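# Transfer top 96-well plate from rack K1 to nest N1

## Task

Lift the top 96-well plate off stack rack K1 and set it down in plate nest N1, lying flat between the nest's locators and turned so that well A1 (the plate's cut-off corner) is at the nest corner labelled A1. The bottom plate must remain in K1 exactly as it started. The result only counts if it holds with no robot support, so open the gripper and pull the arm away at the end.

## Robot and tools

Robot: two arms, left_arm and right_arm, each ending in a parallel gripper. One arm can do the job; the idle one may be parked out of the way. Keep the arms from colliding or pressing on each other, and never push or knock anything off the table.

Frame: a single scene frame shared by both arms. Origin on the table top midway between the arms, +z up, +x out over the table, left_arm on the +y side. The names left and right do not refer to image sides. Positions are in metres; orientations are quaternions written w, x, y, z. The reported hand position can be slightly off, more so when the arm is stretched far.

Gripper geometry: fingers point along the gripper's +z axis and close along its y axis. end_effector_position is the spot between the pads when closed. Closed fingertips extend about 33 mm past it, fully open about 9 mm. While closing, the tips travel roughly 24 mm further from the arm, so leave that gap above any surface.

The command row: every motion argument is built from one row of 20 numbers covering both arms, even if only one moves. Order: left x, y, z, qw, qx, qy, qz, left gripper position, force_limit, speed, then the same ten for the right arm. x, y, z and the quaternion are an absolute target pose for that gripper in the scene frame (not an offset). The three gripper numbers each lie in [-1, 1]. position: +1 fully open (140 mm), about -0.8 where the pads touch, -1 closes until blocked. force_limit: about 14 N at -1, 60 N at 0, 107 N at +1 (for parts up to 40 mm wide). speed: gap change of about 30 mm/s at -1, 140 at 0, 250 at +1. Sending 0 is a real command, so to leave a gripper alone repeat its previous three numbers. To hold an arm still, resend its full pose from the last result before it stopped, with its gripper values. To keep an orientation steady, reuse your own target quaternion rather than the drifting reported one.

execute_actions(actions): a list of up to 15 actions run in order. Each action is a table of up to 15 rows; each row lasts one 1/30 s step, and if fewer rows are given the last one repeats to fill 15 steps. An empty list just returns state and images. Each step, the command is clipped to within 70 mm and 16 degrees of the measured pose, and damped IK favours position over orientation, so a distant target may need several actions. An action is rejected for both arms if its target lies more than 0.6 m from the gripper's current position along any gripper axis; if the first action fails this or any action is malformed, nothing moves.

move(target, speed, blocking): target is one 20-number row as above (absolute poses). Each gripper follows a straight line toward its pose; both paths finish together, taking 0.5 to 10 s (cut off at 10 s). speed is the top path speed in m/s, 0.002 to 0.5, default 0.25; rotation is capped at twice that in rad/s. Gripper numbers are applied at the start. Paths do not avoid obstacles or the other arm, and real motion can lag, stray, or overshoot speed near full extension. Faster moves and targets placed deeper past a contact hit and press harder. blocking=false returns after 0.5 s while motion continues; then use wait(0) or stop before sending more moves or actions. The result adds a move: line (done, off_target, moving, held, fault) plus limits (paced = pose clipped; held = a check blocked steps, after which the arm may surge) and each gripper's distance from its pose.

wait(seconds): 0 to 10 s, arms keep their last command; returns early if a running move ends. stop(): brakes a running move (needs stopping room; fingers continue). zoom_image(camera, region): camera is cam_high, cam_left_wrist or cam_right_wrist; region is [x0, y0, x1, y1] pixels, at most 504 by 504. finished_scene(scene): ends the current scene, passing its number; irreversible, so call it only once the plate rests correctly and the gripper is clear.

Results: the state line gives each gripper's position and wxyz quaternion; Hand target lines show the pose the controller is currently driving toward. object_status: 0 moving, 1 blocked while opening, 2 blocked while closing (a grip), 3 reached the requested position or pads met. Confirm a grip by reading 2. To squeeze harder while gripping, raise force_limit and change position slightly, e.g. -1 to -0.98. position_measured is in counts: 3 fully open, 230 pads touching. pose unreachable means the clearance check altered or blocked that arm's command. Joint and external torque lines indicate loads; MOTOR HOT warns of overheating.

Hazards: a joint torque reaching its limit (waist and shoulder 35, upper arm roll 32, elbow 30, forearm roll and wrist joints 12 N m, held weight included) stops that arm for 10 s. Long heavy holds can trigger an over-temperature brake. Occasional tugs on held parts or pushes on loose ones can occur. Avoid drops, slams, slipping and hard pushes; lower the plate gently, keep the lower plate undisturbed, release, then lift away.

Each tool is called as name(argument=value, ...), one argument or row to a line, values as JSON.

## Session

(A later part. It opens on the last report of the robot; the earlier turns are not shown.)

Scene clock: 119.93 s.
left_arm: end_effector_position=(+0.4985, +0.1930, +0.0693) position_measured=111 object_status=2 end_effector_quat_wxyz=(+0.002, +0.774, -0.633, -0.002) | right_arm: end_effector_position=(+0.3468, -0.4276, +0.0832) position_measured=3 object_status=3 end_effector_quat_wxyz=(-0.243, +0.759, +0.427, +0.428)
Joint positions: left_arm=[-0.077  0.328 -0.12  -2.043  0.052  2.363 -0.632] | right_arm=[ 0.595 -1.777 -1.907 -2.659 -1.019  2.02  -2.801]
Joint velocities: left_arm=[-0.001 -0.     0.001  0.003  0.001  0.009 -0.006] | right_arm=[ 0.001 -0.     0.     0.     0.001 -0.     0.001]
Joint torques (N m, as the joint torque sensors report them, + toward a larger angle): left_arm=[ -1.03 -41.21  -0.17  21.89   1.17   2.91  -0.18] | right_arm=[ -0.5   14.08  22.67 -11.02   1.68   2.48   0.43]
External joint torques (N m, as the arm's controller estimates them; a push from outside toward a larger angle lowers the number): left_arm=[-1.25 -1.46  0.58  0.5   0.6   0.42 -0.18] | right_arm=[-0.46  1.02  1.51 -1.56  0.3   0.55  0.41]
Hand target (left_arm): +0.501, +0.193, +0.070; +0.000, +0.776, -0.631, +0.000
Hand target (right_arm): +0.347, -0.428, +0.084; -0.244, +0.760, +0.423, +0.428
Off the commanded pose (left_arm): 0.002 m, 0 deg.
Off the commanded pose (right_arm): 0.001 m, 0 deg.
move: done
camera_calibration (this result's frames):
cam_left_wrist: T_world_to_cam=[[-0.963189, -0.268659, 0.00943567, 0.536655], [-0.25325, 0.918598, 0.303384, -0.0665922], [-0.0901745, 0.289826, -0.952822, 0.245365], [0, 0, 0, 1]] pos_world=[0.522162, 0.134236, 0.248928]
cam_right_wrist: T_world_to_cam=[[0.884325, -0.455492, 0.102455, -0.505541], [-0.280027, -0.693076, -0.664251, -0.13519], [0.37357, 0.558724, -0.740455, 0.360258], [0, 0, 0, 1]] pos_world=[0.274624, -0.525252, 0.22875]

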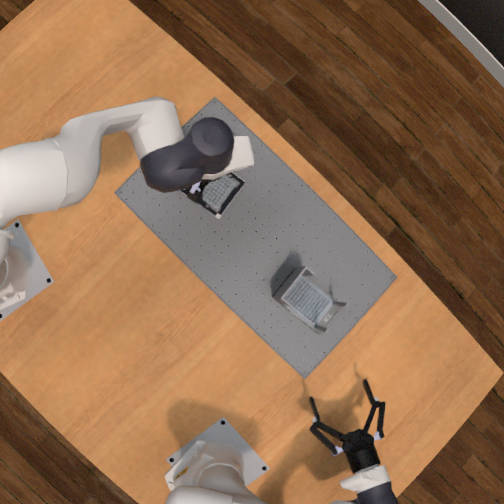

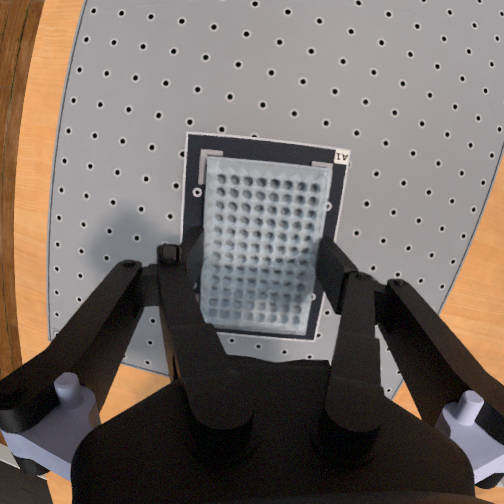

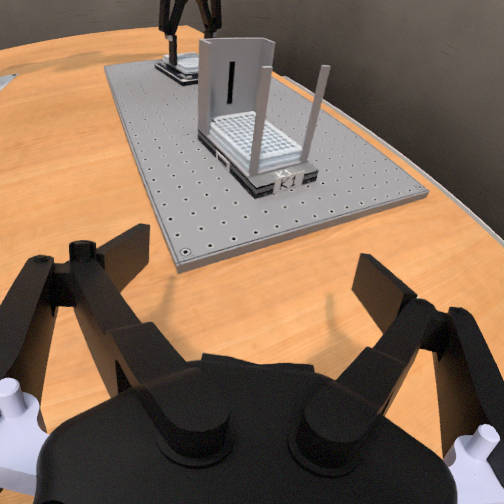

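move(
  target=[0.5022,0.192,0.0645,0,0.7705,-0.6375,0,-1,0,-0.8,0.347,-0.428,0.084,-0.244,0.76,0.423,0.428,1,0,0],
  speed=0.01,
)

zoom_image(
  camera="cam_left_wrist",
  region=[180,130,360,220],
)

zoom_image(
  camera="cam_left_wrist",
  region=[180,260,360,350],
)

zoom_image(
  camera="cam_right_wrist",
  region=[145,40,215,100],
)

Scene clock: 124.60 s.
left_arm: end_effector_position=(+0.5001, +0.1926, +0.0643) position_measured=111 object_status=2 end_effector_quat_wxyz=(+0.001, +0.773, -0.634, -0.002) | right_arm: end_effector_position=(+0.3468, -0.4276, +0.0832) position_measured=3 object_status=3 end_effector_quat_wxyz=(-0.243, +0.759, +0.427, +0.428)
Joint positions: left_arm=[-0.077  0.341 -0.12  -2.04   0.056  2.372 -0.632] | right_arm=[ 0.595 -1.777 -1.907 -2.659 -1.019  2.02  -2.801]
Joint velocities: left_arm=[-0.     0.002  0.001 -0.     0.002  0.001  0.006] | right_arm=[ 0.     0.     0.001 -0.001  0.    -0.     0.   ]
Joint torques (N m, as the joint torque sensors report them, + toward a larger angle): left_arm=[  0.05 -41.1   -1.79  22.28   1.     3.16   0.32] | right_arm=[ -0.67  14.04  22.63 -11.54   1.66   2.47   0.44]
External joint torques (N m, as the arm's controller estimates them; a push from outside toward a larger angle lowers the number): left_arm=[ 0.02 -1.11 -0.84  0.97  0.44  0.66  0.31] | right_arm=[-0.69  1.    1.44 -2.06  0.29  0.53  0.42]
Hand target (left_arm): +0.502, +0.192, +0.064; -0.000, +0.771, -0.637, -0.000
Hand target (right_arm): +0.347, -0.428, +0.084; -0.244, +0.760, +0.423, +0.428
Off the commanded pose (left_arm): 0.002 m, 1 deg.
Off the commanded pose (right_arm): 0.001 m, 0 deg.
move: done
camera_calibration (this result's frames):
cam_left_wrist: T_world_to_cam=[[-0.963946, -0.265967, 0.00828573, 0.538039], [-0.250956, 0.919013, 0.304034, -0.0655504], [-0.0884779, 0.290993, -0.952625, 0.239725], [0, 0, 0, 1]] pos_world=[0.523401, 0.133584, 0.24384]
cam_right_wrist: T_world_to_cam=[[0.884326, -0.45549, 0.102455, -0.50554], [-0.280026, -0.693077, -0.664251, -0.135189], [0.373569, 0.558724, -0.740455, 0.360259], [0, 0, 0, 1]] pos_world=[0.274624, -0.52525, 0.228751]

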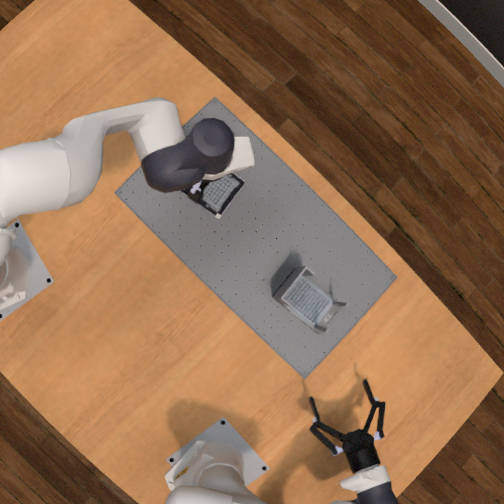

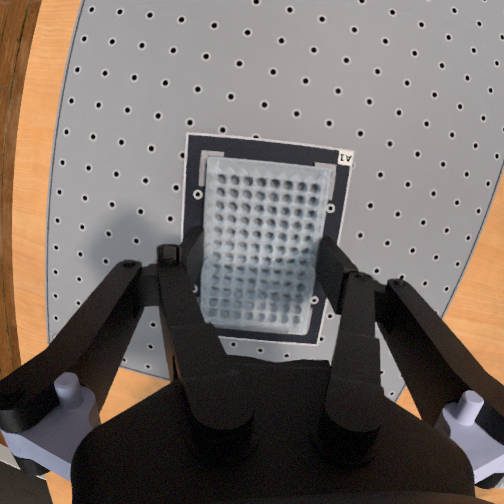

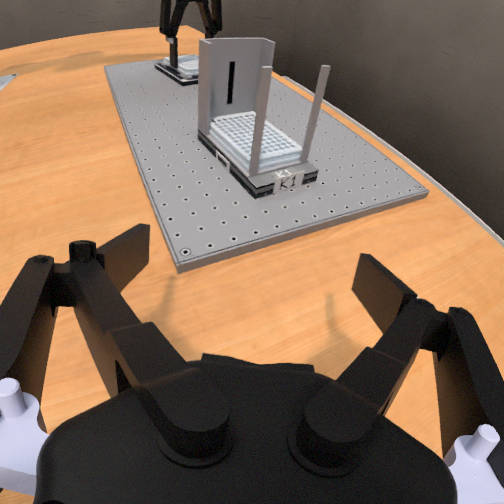

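Region (180, 130, 360, 220) of cam_left_wrist's 504x504 image, scaled by 2.800, with more detail than that image has.

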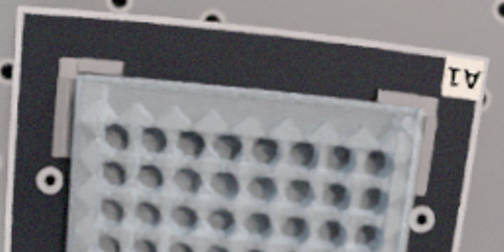

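Region (180, 260, 360, 350) of cam_left_wrist's 504x504 image, scaled by 2.800, with more detail than that image has.

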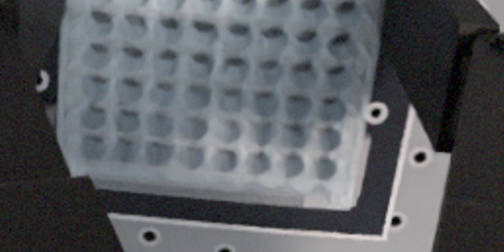

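Region (145, 40, 215, 100) of cam_right_wrist's 504x504 image, scaled by 7.200, with more detail than that image has; it fills the top 432 rows of this view, and the rest is white.

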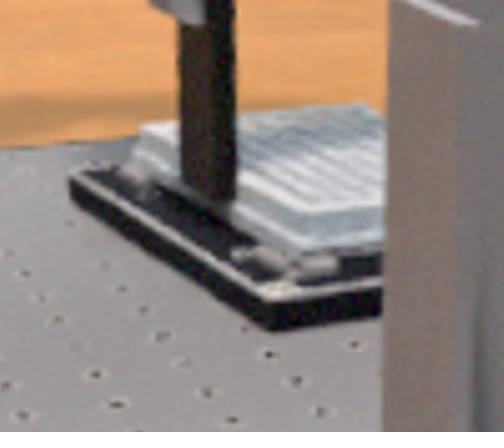

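move(
  target=[0.5015,0.1925,0.0585,0,0.7705,-0.6375,0,-1,0,-0.8,0.347,-0.428,0.084,-0.244,0.76,0.423,0.428,1,0,0],
  speed=0.008,
)

zoom_image(
  camera="cam_left_wrist",
  region=[160,125,380,345],
)

zoom_image(
  camera="cam_right_wrist",
  region=[145,40,215,100],
)

Scene clock: 130.00 s.
left_arm: end_effector_position=(+0.5013, +0.1934, +0.0619) position_measured=111 object_status=2 end_effector_quat_wxyz=(+0.000, +0.772, -0.635, -0.001) | right_arm: end_effector_position=(+0.3468, -0.4276, +0.0832) position_measured=3 object_status=3 end_effector_quat_wxyz=(-0.243, +0.759, +0.427, +0.428)
Joint positions: left_arm=[-0.076  0.345 -0.119 -2.041  0.059  2.381 -0.63 ] | right_arm=[ 0.595 -1.777 -1.907 -2.659 -1.019  2.02  -2.801]
Joint velocities: left_arm=[0.    0.001 0.001 0.001 0.001 0.001 0.002] | right_arm=[-0.001  0.001 -0.     0.     0.     0.     0.   ]
Joint torques (N m, as the joint torque sensors report them, + toward a larger angle): left_arm=[ -0.6  -38.65  -1.63  19.88   0.78   3.94   0.16] | right_arm=[ -0.58  14.02  22.35 -11.37   1.65   2.43   0.42]
External joint torques (N m, as the arm's controller estimates them; a push from outside toward a larger angle lowers the number): left_arm=[-0.68  1.49 -0.72 -1.46  0.22  1.42  0.16] | right_arm=[-0.54  0.96  1.2  -1.95  0.28  0.49  0.39]
Hand target (left_arm): +0.502, +0.193, +0.059; -0.000, +0.771, -0.637, -0.000
Hand target (right_arm): +0.347, -0.428, +0.084; -0.244, +0.760, +0.423, +0.428
Off the commanded pose (left_arm): 0.004 m, 0 deg.
Off the commanded pose (right_arm): 0.001 m, 0 deg.
move: off_target (left_arm)
camera_calibration (this result's frames):
cam_left_wrist: T_world_to_cam=[[-0.964599, -0.263671, 0.00515813, 0.539596], [-0.249733, 0.919543, 0.303437, -0.0659999], [-0.0847507, 0.291407, -0.952837, 0.235405], [0, 0, 0, 1]] pos_world=[0.523962, 0.134367, 0.241546]
cam_right_wrist: T_world_to_cam=[[0.88433, -0.455482, 0.102454, -0.505534], [-0.280021, -0.693081, -0.664249, -0.135188], [0.373563, 0.558726, -0.740457, 0.36026], [0, 0, 0, 1]] pos_world=[0.274623, -0.525245, 0.228752]

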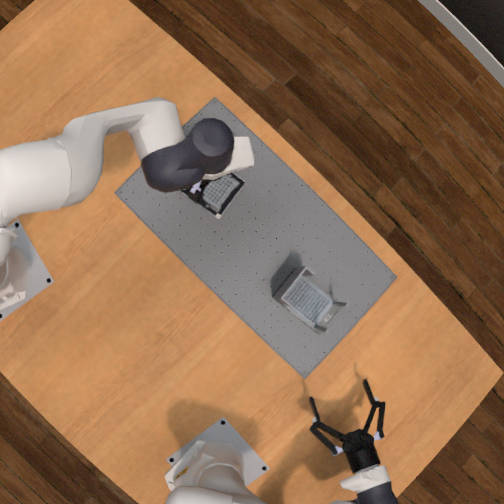

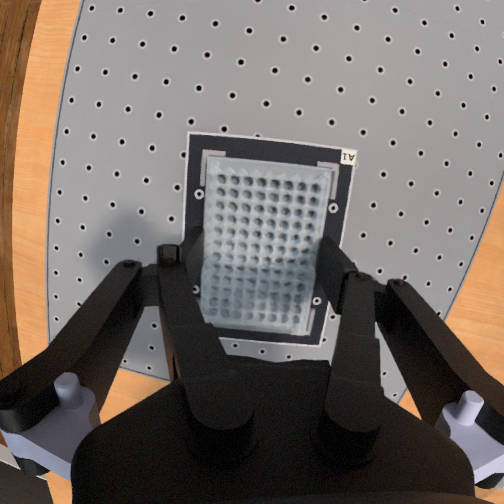

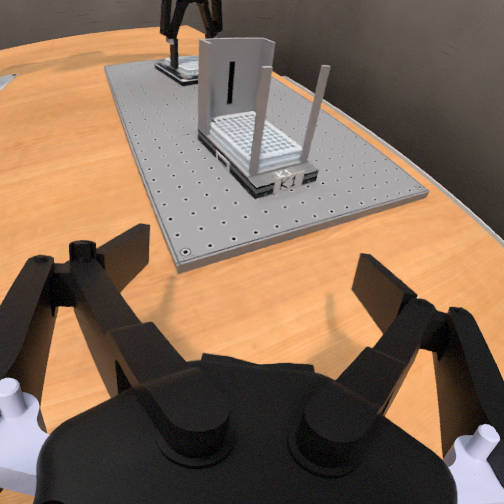

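Region (160, 125, 380, 345) of cam_left_wrist's 504x504 image, scaled by 2.291, with more detail than that image has.

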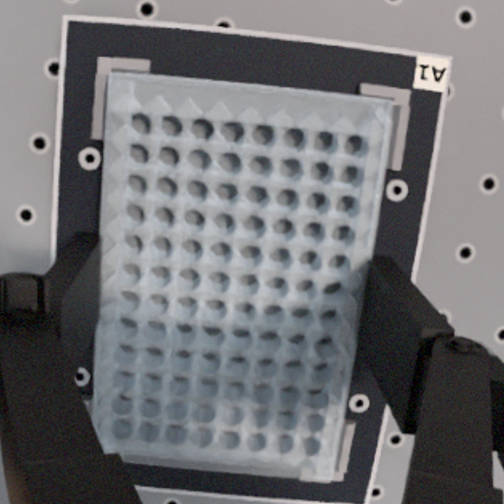

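Region (145, 40, 215, 100) of cam_right_wrist's 504x504 image, scaled by 7.200, with more detail than that image has; it fills the top 432 rows of this view, and the rest is white.

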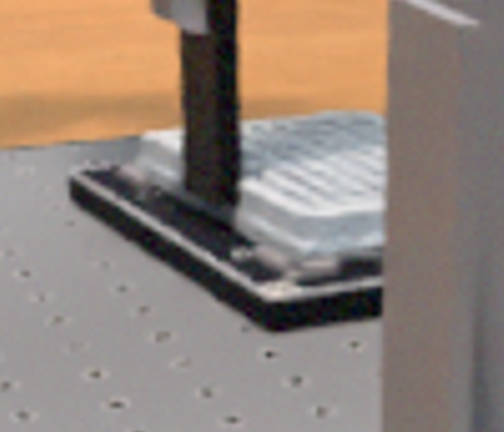

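Likely caught on the +x locators; shift 1 mm −x.

execute_actions(
  actions=[
    [[0.4985,0.1915,0.0625,0,0.7705,-0.6375,0,-1,0,-0.8,0.347,-0.428,0.084,-0.244,0.76,0.423,0.428,1,0,0]],
    [[0.4985,0.1915,0.0595,0,0.7705,-0.6375,0,-1,0,-0.8,0.347,-0.428,0.084,-0.244,0.76,0.423,0.428,1,0,0]],
    [[0.4985,0.1915,0.0575,0,0.7705,-0.6375,0,-1,0,-0.8,0.347,-0.428,0.084,-0.244,0.76,0.423,0.428,1,0,0]],
  ],
)

zoom_image(
  camera="cam_left_wrist",
  region=[160,125,380,345],
)

zoom_image(
  camera="cam_right_wrist",
  region=[145,40,215,100],
)

Scene clock: 147.20 s.
left_arm: end_effector_position=(+0.5004, +0.1938, +0.0614) position_measured=111 object_status=2 end_effector_quat_wxyz=(-0.001, +0.772, -0.636, +0.000) | right_arm: end_effector_position=(+0.3468, -0.4276, +0.0832) position_measured=3 object_status=3 end_effector_quat_wxyz=(-0.243, +0.759, +0.427, +0.428)
Joint positions: left_arm=[-0.076  0.341 -0.119 -2.049  0.06   2.389 -0.63 ] | right_arm=[ 0.595 -1.777 -1.907 -2.659 -1.019  2.02  -2.801]
Joint velocities: left_arm=[-0.003  0.001 -0.001  0.     0.    -0.    -0.001] | right_arm=[ 0.001 -0.    -0.001  0.001 -0.    -0.     0.   ]
Joint torques (N m, as the joint torque sensors report them, + toward a larger angle): left_arm=[ -1.72 -38.61  -2.42  19.11   0.57   3.51   0.03] | right_arm=[ -0.47  13.82  22.37 -11.3    1.68   2.43   0.4 ]
External joint torques (N m, as the arm's controller estimates them; a push from outside toward a larger angle lowers the number): left_arm=[-1.44  1.37 -1.2  -2.14  0.    0.99  0.03] | right_arm=[-0.39  0.77  1.2  -1.93  0.3   0.48  0.38]
External joint torques at the end of the 1st action: left_arm=[-1.33 -2.82 -2.08 -1.63 -0.15  0.18  0.12] | right_arm=[-0.54  0.97  1.31 -1.81  0.33  0.57  0.4 ]
External joint torques at the end of the 2nd action: left_arm=[-2.01 -0.08 -1.56 -1.7   0.11  0.68  0.04] | right_arm=[-0.98  1.05  1.5  -1.4   0.26  0.54  0.37]
Hand target (left_arm): +0.499, +0.192, +0.058; -0.000, +0.771, -0.637, -0.000
Hand target (right_arm): +0.347, -0.428, +0.084; -0.244, +0.760, +0.423, +0.428
Off the commanded pose (left_arm): 0.005 m, 0 deg.
Off the commanded pose (right_arm): 0.001 m, 0 deg.
camera_calibration (this result's frames):
cam_left_wrist: T_world_to_cam=[[-0.965027, -0.262144, 0.00179526, 0.538917], [-0.249373, 0.920082, 0.302095, -0.0665993], [-0.0808442, 0.291082, -0.953276, 0.232877], [0, 0, 0, 1]] pos_world=[0.522288, 0.134764, 0.241148]
cam_right_wrist: T_world_to_cam=[[0.884332, -0.455478, 0.102453, -0.50553], [-0.280019, -0.693083, -0.664248, -0.135188], [0.373559, 0.558727, -0.740458, 0.360261], [0, 0, 0, 1]] pos_world=[0.274623, -0.525242, 0.228753]

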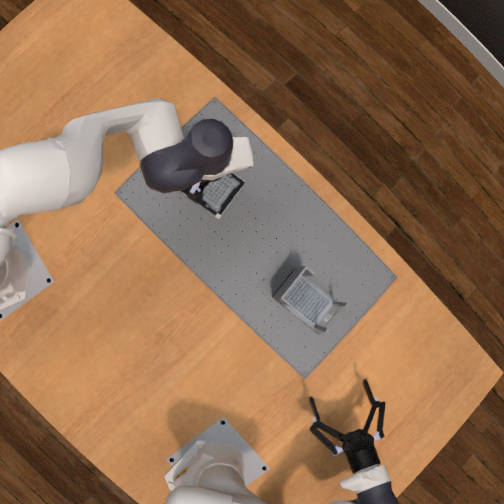

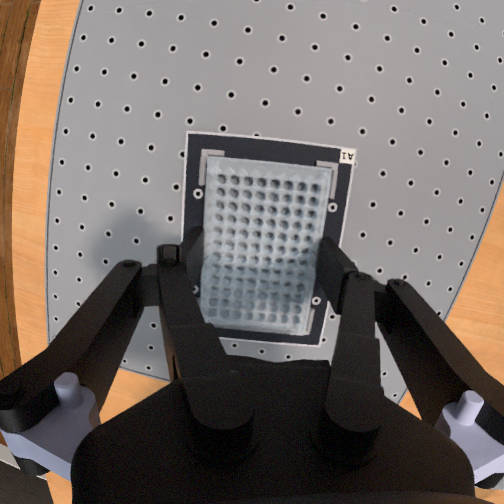

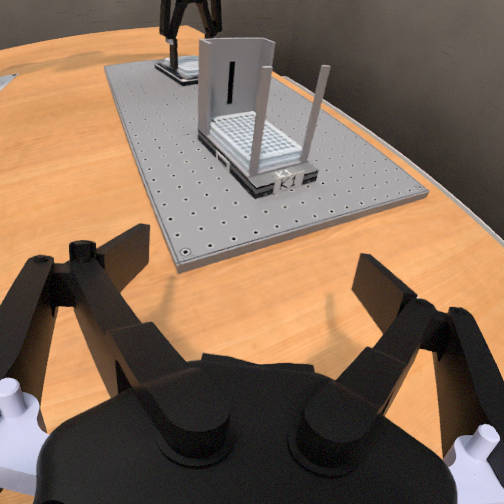

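Region (160, 125, 380, 345) of cam_left_wrist's 504x504 image, scaled by 2.291, with more detail than that image has.

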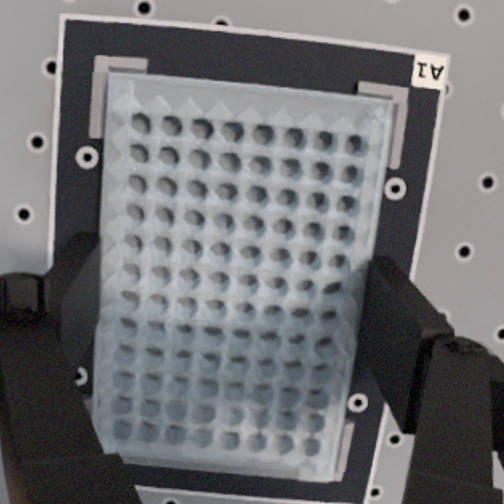

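Region (145, 40, 215, 100) of cam_right_wrist's 504x504 image, scaled by 7.200, with more detail than that image has; it fills the top 432 rows of this view, and the rest is white.

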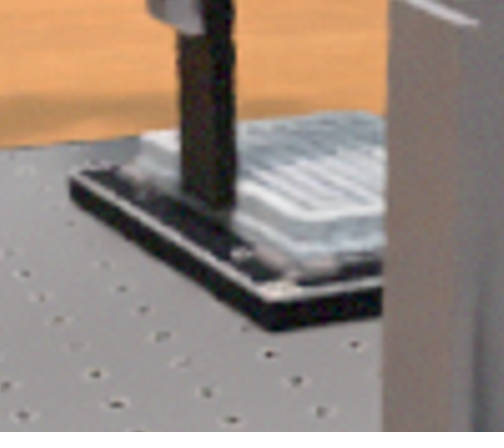

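execute_actions(
  actions=[
    [[0.5,0.193,0.0615,0,0.7705,-0.6375,0,0.45,0,-0.8,0.347,-0.428,0.084,-0.244,0.76,0.423,0.428,1,0,0]],
    [[0.5,0.193,0.0615,0,0.7705,-0.6375,0,0.45,0,-0.8,0.347,-0.428,0.084,-0.244,0.76,0.423,0.428,1,0,0]],
  ],
)

move(
  target=[0.485,0.26,0.17,0,0.7705,-0.6375,0,0.45,0,-0.8,0.347,-0.428,0.084,-0.244,0.76,0.423,0.428,1,0,0],
  speed=0.15,
)

zoom_image(
  camera="cam_left_wrist",
  region=[180,80,340,240],
)

zoom_image(
  camera="cam_right_wrist",
  region=[145,40,215,100],
)

Scene clock: 153.83 s.
left_arm: end_effector_position=(+0.5003, +0.1940, +0.0615) position_measured=72 object_status=3 end_effector_quat_wxyz=(-0.001, +0.772, -0.636, +0.000) | right_arm: end_effector_position=(+0.3468, -0.4276, +0.0832) position_measured=3 object_status=3 end_effector_quat_wxyz=(-0.243, +0.759, +0.427, +0.428)
Joint positions: left_arm=[-0.076  0.341 -0.119 -2.049  0.06   2.388 -0.63 ] | right_arm=[ 0.595 -1.777 -1.907 -2.659 -1.019  2.02  -2.801]
Joint velocities: left_arm=[-0.    -0.001 -0.    -0.001 -0.    -0.    -0.   ] | right_arm=[ 0.    -0.     0.    -0.002 -0.    -0.001 -0.   ]
Joint torques (N m, as the joint torque sensors report them, + toward a larger angle): left_arm=[ -0.34 -41.57  -2.15  21.76   0.13   2.29   0.28] | right_arm=[ -0.67  13.81  22.41 -11.33   1.67   2.48   0.47]
External joint torques (N m, as the arm's controller estimates them; a push from outside toward a larger angle lowers the number): left_arm=[-0.35 -1.49 -1.17  0.44 -0.43 -0.24  0.28] | right_arm=[-0.66  0.76  1.21 -1.86  0.3   0.53  0.44]
External joint torques at the end of the 1st action: left_arm=[-0.12 -2.01 -1.27  0.29 -0.47 -0.25  0.27] | right_arm=[-0.17  1.22  1.61 -1.79  0.29  0.53  0.38]
Hand target (left_arm): +0.500, +0.193, +0.062; -0.000, +0.770, -0.637, -0.000
Hand target (right_arm): +0.347, -0.428, +0.084; -0.244, +0.760, +0.423, +0.428
Off the commanded pose (left_arm): 0.001 m, 0 deg.
Off the commanded pose (right_arm): 0.001 m, 0 deg.
camera_calibration (this result's frames):
cam_left_wrist: T_world_to_cam=[[-0.965039, -0.262099, 0.00208706, 0.538893], [-0.24922, 0.920027, 0.30239, -0.0668922], [-0.0811761, 0.291298, -0.953182, 0.233038], [0, 0, 0, 1]] pos_world=[0.522298, 0.134902, 0.24123]
cam_right_wrist: T_world_to_cam=[[0.884332, -0.455479, 0.102452, -0.50553], [-0.28002, -0.693083, -0.664248, -0.135188], [0.373558, 0.558727, -0.740458, 0.360261], [0, 0, 0, 1]] pos_world=[0.274623, -0.525242, 0.228753]

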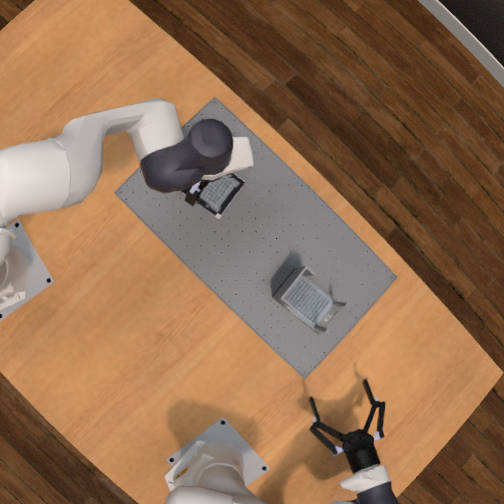

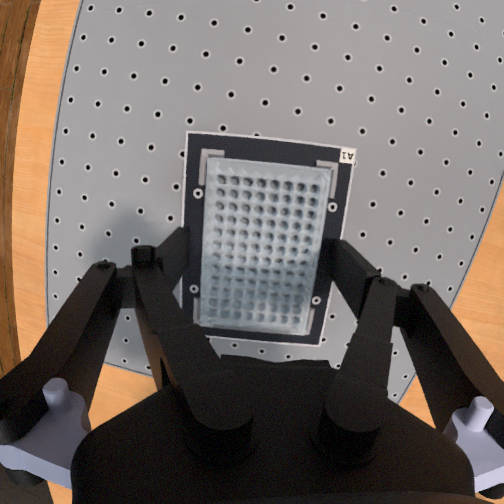

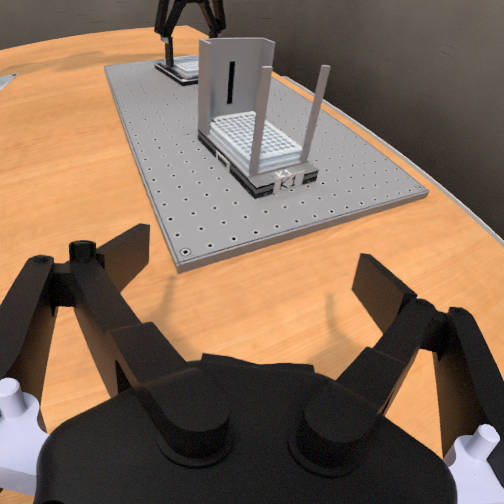

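Scene clock: 155.30 s.
left_arm: end_effector_position=(+0.4856, +0.2579, +0.1710) position_measured=72 object_status=3 end_effector_quat_wxyz=(-0.001, +0.773, -0.634, +0.003) | right_arm: end_effector_position=(+0.3468, -0.4276, +0.0832) position_measured=3 object_status=3 end_effector_quat_wxyz=(-0.243, +0.759, +0.427, +0.428)
Joint positions: left_arm=[ 0.013  0.077 -0.11  -2.106  0.01   2.189 -0.504] | right_arm=[ 0.595 -1.777 -1.907 -2.659 -1.019  2.02  -2.801]
Joint velocities: left_arm=[-0.001  0.001  0.001  0.002 -0.001 -0.009  0.022] | right_arm=[-0.     0.     0.    -0.    -0.001  0.     0.001]
Joint torques (N m, as the joint torque sensors report them, + toward a larger angle): left_arm=[  0.52 -35.73  -0.23  21.99  -0.16   2.18   0.43] | right_arm=[ -0.78  13.67  22.35 -11.57   1.71   2.47   0.42]
External joint torques (N m, as the arm's controller estimates them; a push from outside toward a larger angle lowers the number): left_arm=[ 0.55 -2.27 -0.01 -1.23 -0.83 -0.36  0.43] | right_arm=[-0.85  0.63  1.19 -2.07  0.33  0.54  0.4 ]
Hand target (left_arm): +0.484, +0.259, +0.170; +0.001, +0.770, -0.638, +0.001
Hand target (right_arm): +0.347, -0.428, +0.084; -0.244, +0.760, +0.423, +0.428
Off the commanded pose (left_arm): 0.002 m, 1 deg.
Off the commanded pose (right_arm): 0.001 m, 0 deg.
move: done
camera_calibration (this result's frames):
cam_left_wrist: T_world_to_cam=[[-0.96403, -0.265787, -0.00209404, 0.542405], [-0.254285, 0.919962, 0.298344, -0.159317], [-0.0773696, 0.288145, -0.954456, 0.316714], [0, 0, 0, 1]] pos_world=[0.506886, 0.19947, 0.350957]
cam_right_wrist: T_world_to_cam=[[0.884332, -0.455479, 0.102452, -0.50553], [-0.28002, -0.693083, -0.664248, -0.135188], [0.373559, 0.558727, -0.740458, 0.360261], [0, 0, 0, 1]] pos_world=[0.274623, -0.525242, 0.228753]

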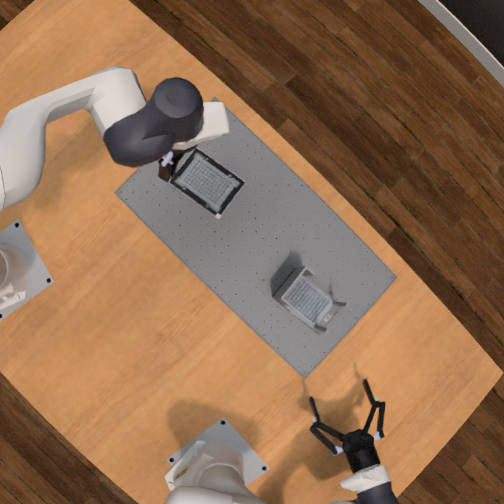

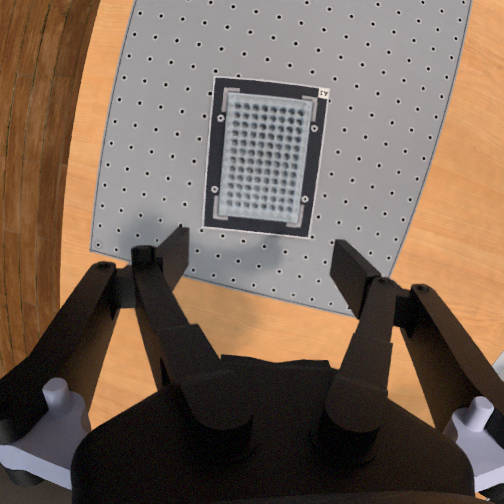

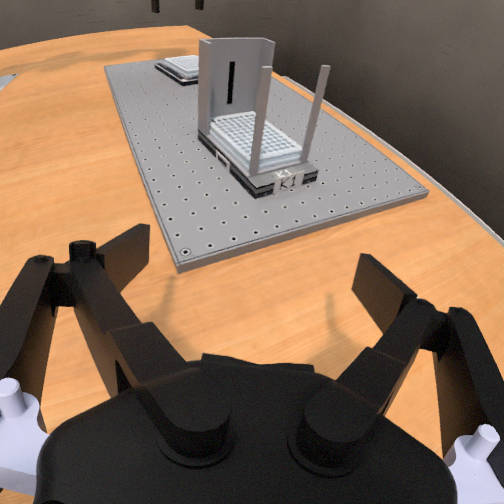

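Region (180, 80, 340, 240) of cam_left_wrist's 504x504 image, scaled by 3.150, with more detail than that image has.

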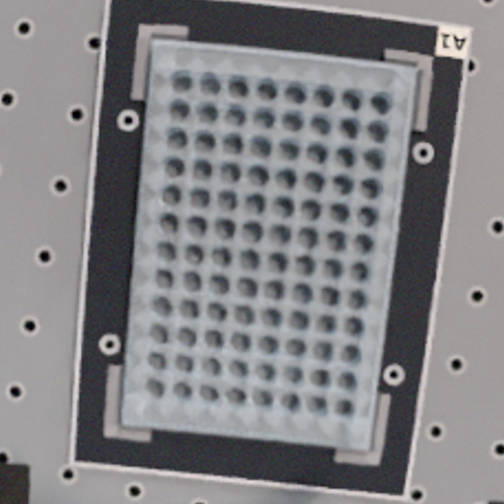

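Region (145, 40, 215, 100) of cam_right_wrist's 504x504 image, scaled by 7.200, with more detail than that image has; it fills the top 432 rows of this view, and the rest is white.

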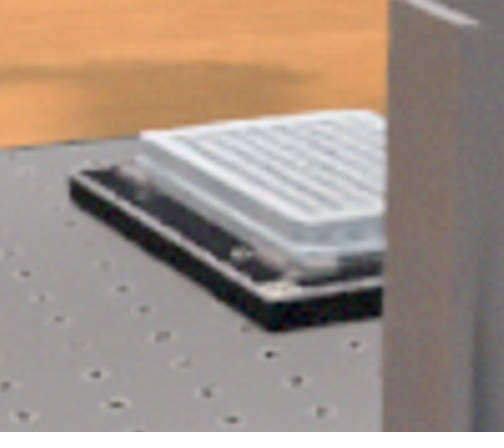

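move(
  target=[0.43,0.42,0.1,0,0.7705,-0.6375,0,0.45,0,-0.8,0.347,-0.428,0.084,-0.244,0.76,0.423,0.428,1,0,0],
)

zoom_image(
  camera="cam_left_wrist",
  region=[170,0,330,100],
)

zoom_image(
  camera="cam_high",
  region=[165,140,250,225],
)

Scene clock: 160.60 s.
left_arm: end_effector_position=(+0.4288, +0.4181, +0.0994) position_measured=72 object_status=3 end_effector_quat_wxyz=(-0.000, +0.775, -0.632, -0.000) | right_arm: end_effector_position=(+0.3468, -0.4276, +0.0832) position_measured=3 object_status=3 end_effector_quat_wxyz=(-0.243, +0.759, +0.427, +0.428)
Joint positions: left_arm=[ 0.16  -0.031  0.034 -2.45   0.003  2.419 -0.215] | right_arm=[ 0.595 -1.777 -1.907 -2.659 -1.019  2.02  -2.801]
Joint velocities: left_arm=[-0.001  0.001 -0.     0.001 -0.003  0.004  0.034] | right_arm=[ 0.001 -0.001 -0.001 -0.     0.001 -0.001  0.   ]
Joint torques (N m, as the joint torque sensors report them, + toward a larger angle): left_arm=[  0.38 -30.14   0.85  19.59  -0.33   2.98   0.5 ] | right_arm=[ -0.37  14.11  22.45 -11.66   1.67   2.44   0.42]
External joint torques (N m, as the arm's controller estimates them; a push from outside toward a larger angle lowers the number): left_arm=[ 0.47 -2.53  1.   -1.38 -0.86  0.46  0.5 ] | right_arm=[-0.48  1.1   1.35 -2.15  0.29  0.51  0.39]
Hand target (left_arm): +0.429, +0.419, +0.100; -0.000, +0.771, -0.637, +0.001
Hand target (right_arm): +0.347, -0.428, +0.084; -0.244, +0.760, +0.423, +0.428
Off the commanded pose (left_arm): 0.002 m, 1 deg.
Off the commanded pose (right_arm): 0.001 m, 0 deg.
move: done
camera_calibration (this result's frames):
cam_left_wrist: T_world_to_cam=[[-0.96253, -0.271148, 0.00373944, 0.531021], [-0.257333, 0.917666, 0.30277, -0.29798], [-0.0855269, 0.290463, -0.953056, 0.200224], [0, 0, 0, 1]] pos_world=[0.451569, 0.359274, 0.279058]
cam_right_wrist: T_world_to_cam=[[0.884332, -0.455479, 0.102452, -0.50553], [-0.28002, -0.693083, -0.664248, -0.135187], [0.373559, 0.558727, -0.740458, 0.360261], [0, 0, 0, 1]] pos_world=[0.274623, -0.525242, 0.228753]

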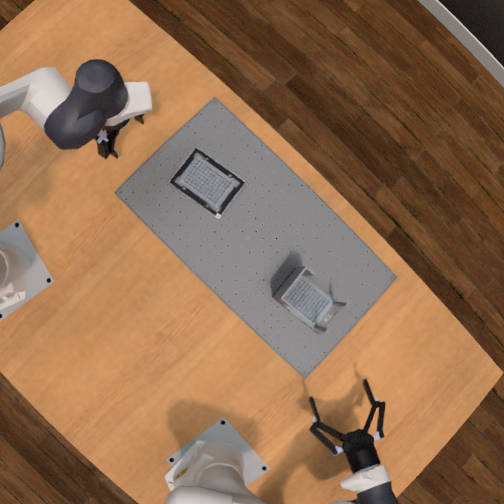

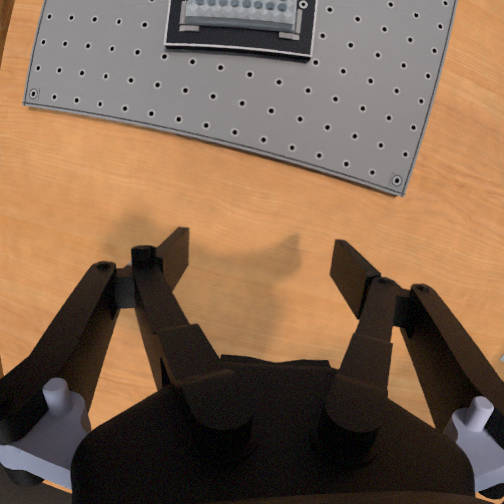

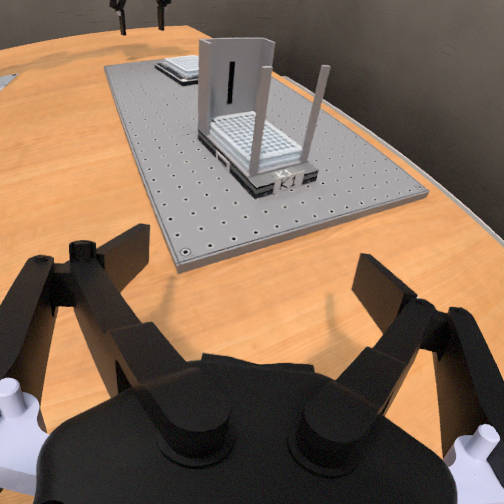

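Region (170, 0, 330, 100) of cam_left_wrist's 504x504 image, scaled by 3.150, with more detail than that image has; it fills the top 315 rows of this view, and the rest is white.

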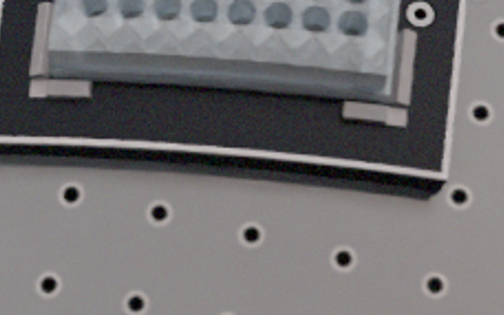

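Region (165, 140, 250, 225) of cam_high's 504x504 image, scaled by 5.929, with more detail than that image has.

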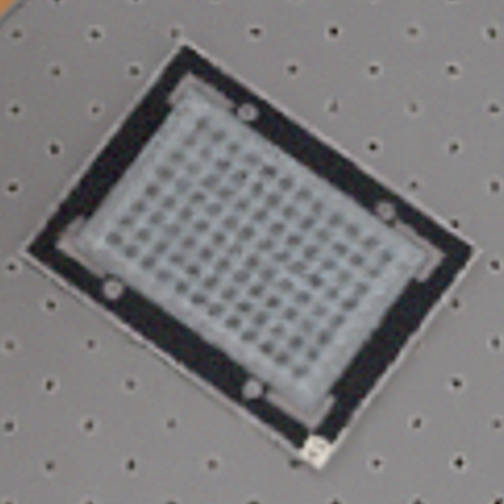

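Seated; the far corners are square, so A1 is right.

finished_scene(
  scene=1,
)

The scene is finished: the task was done.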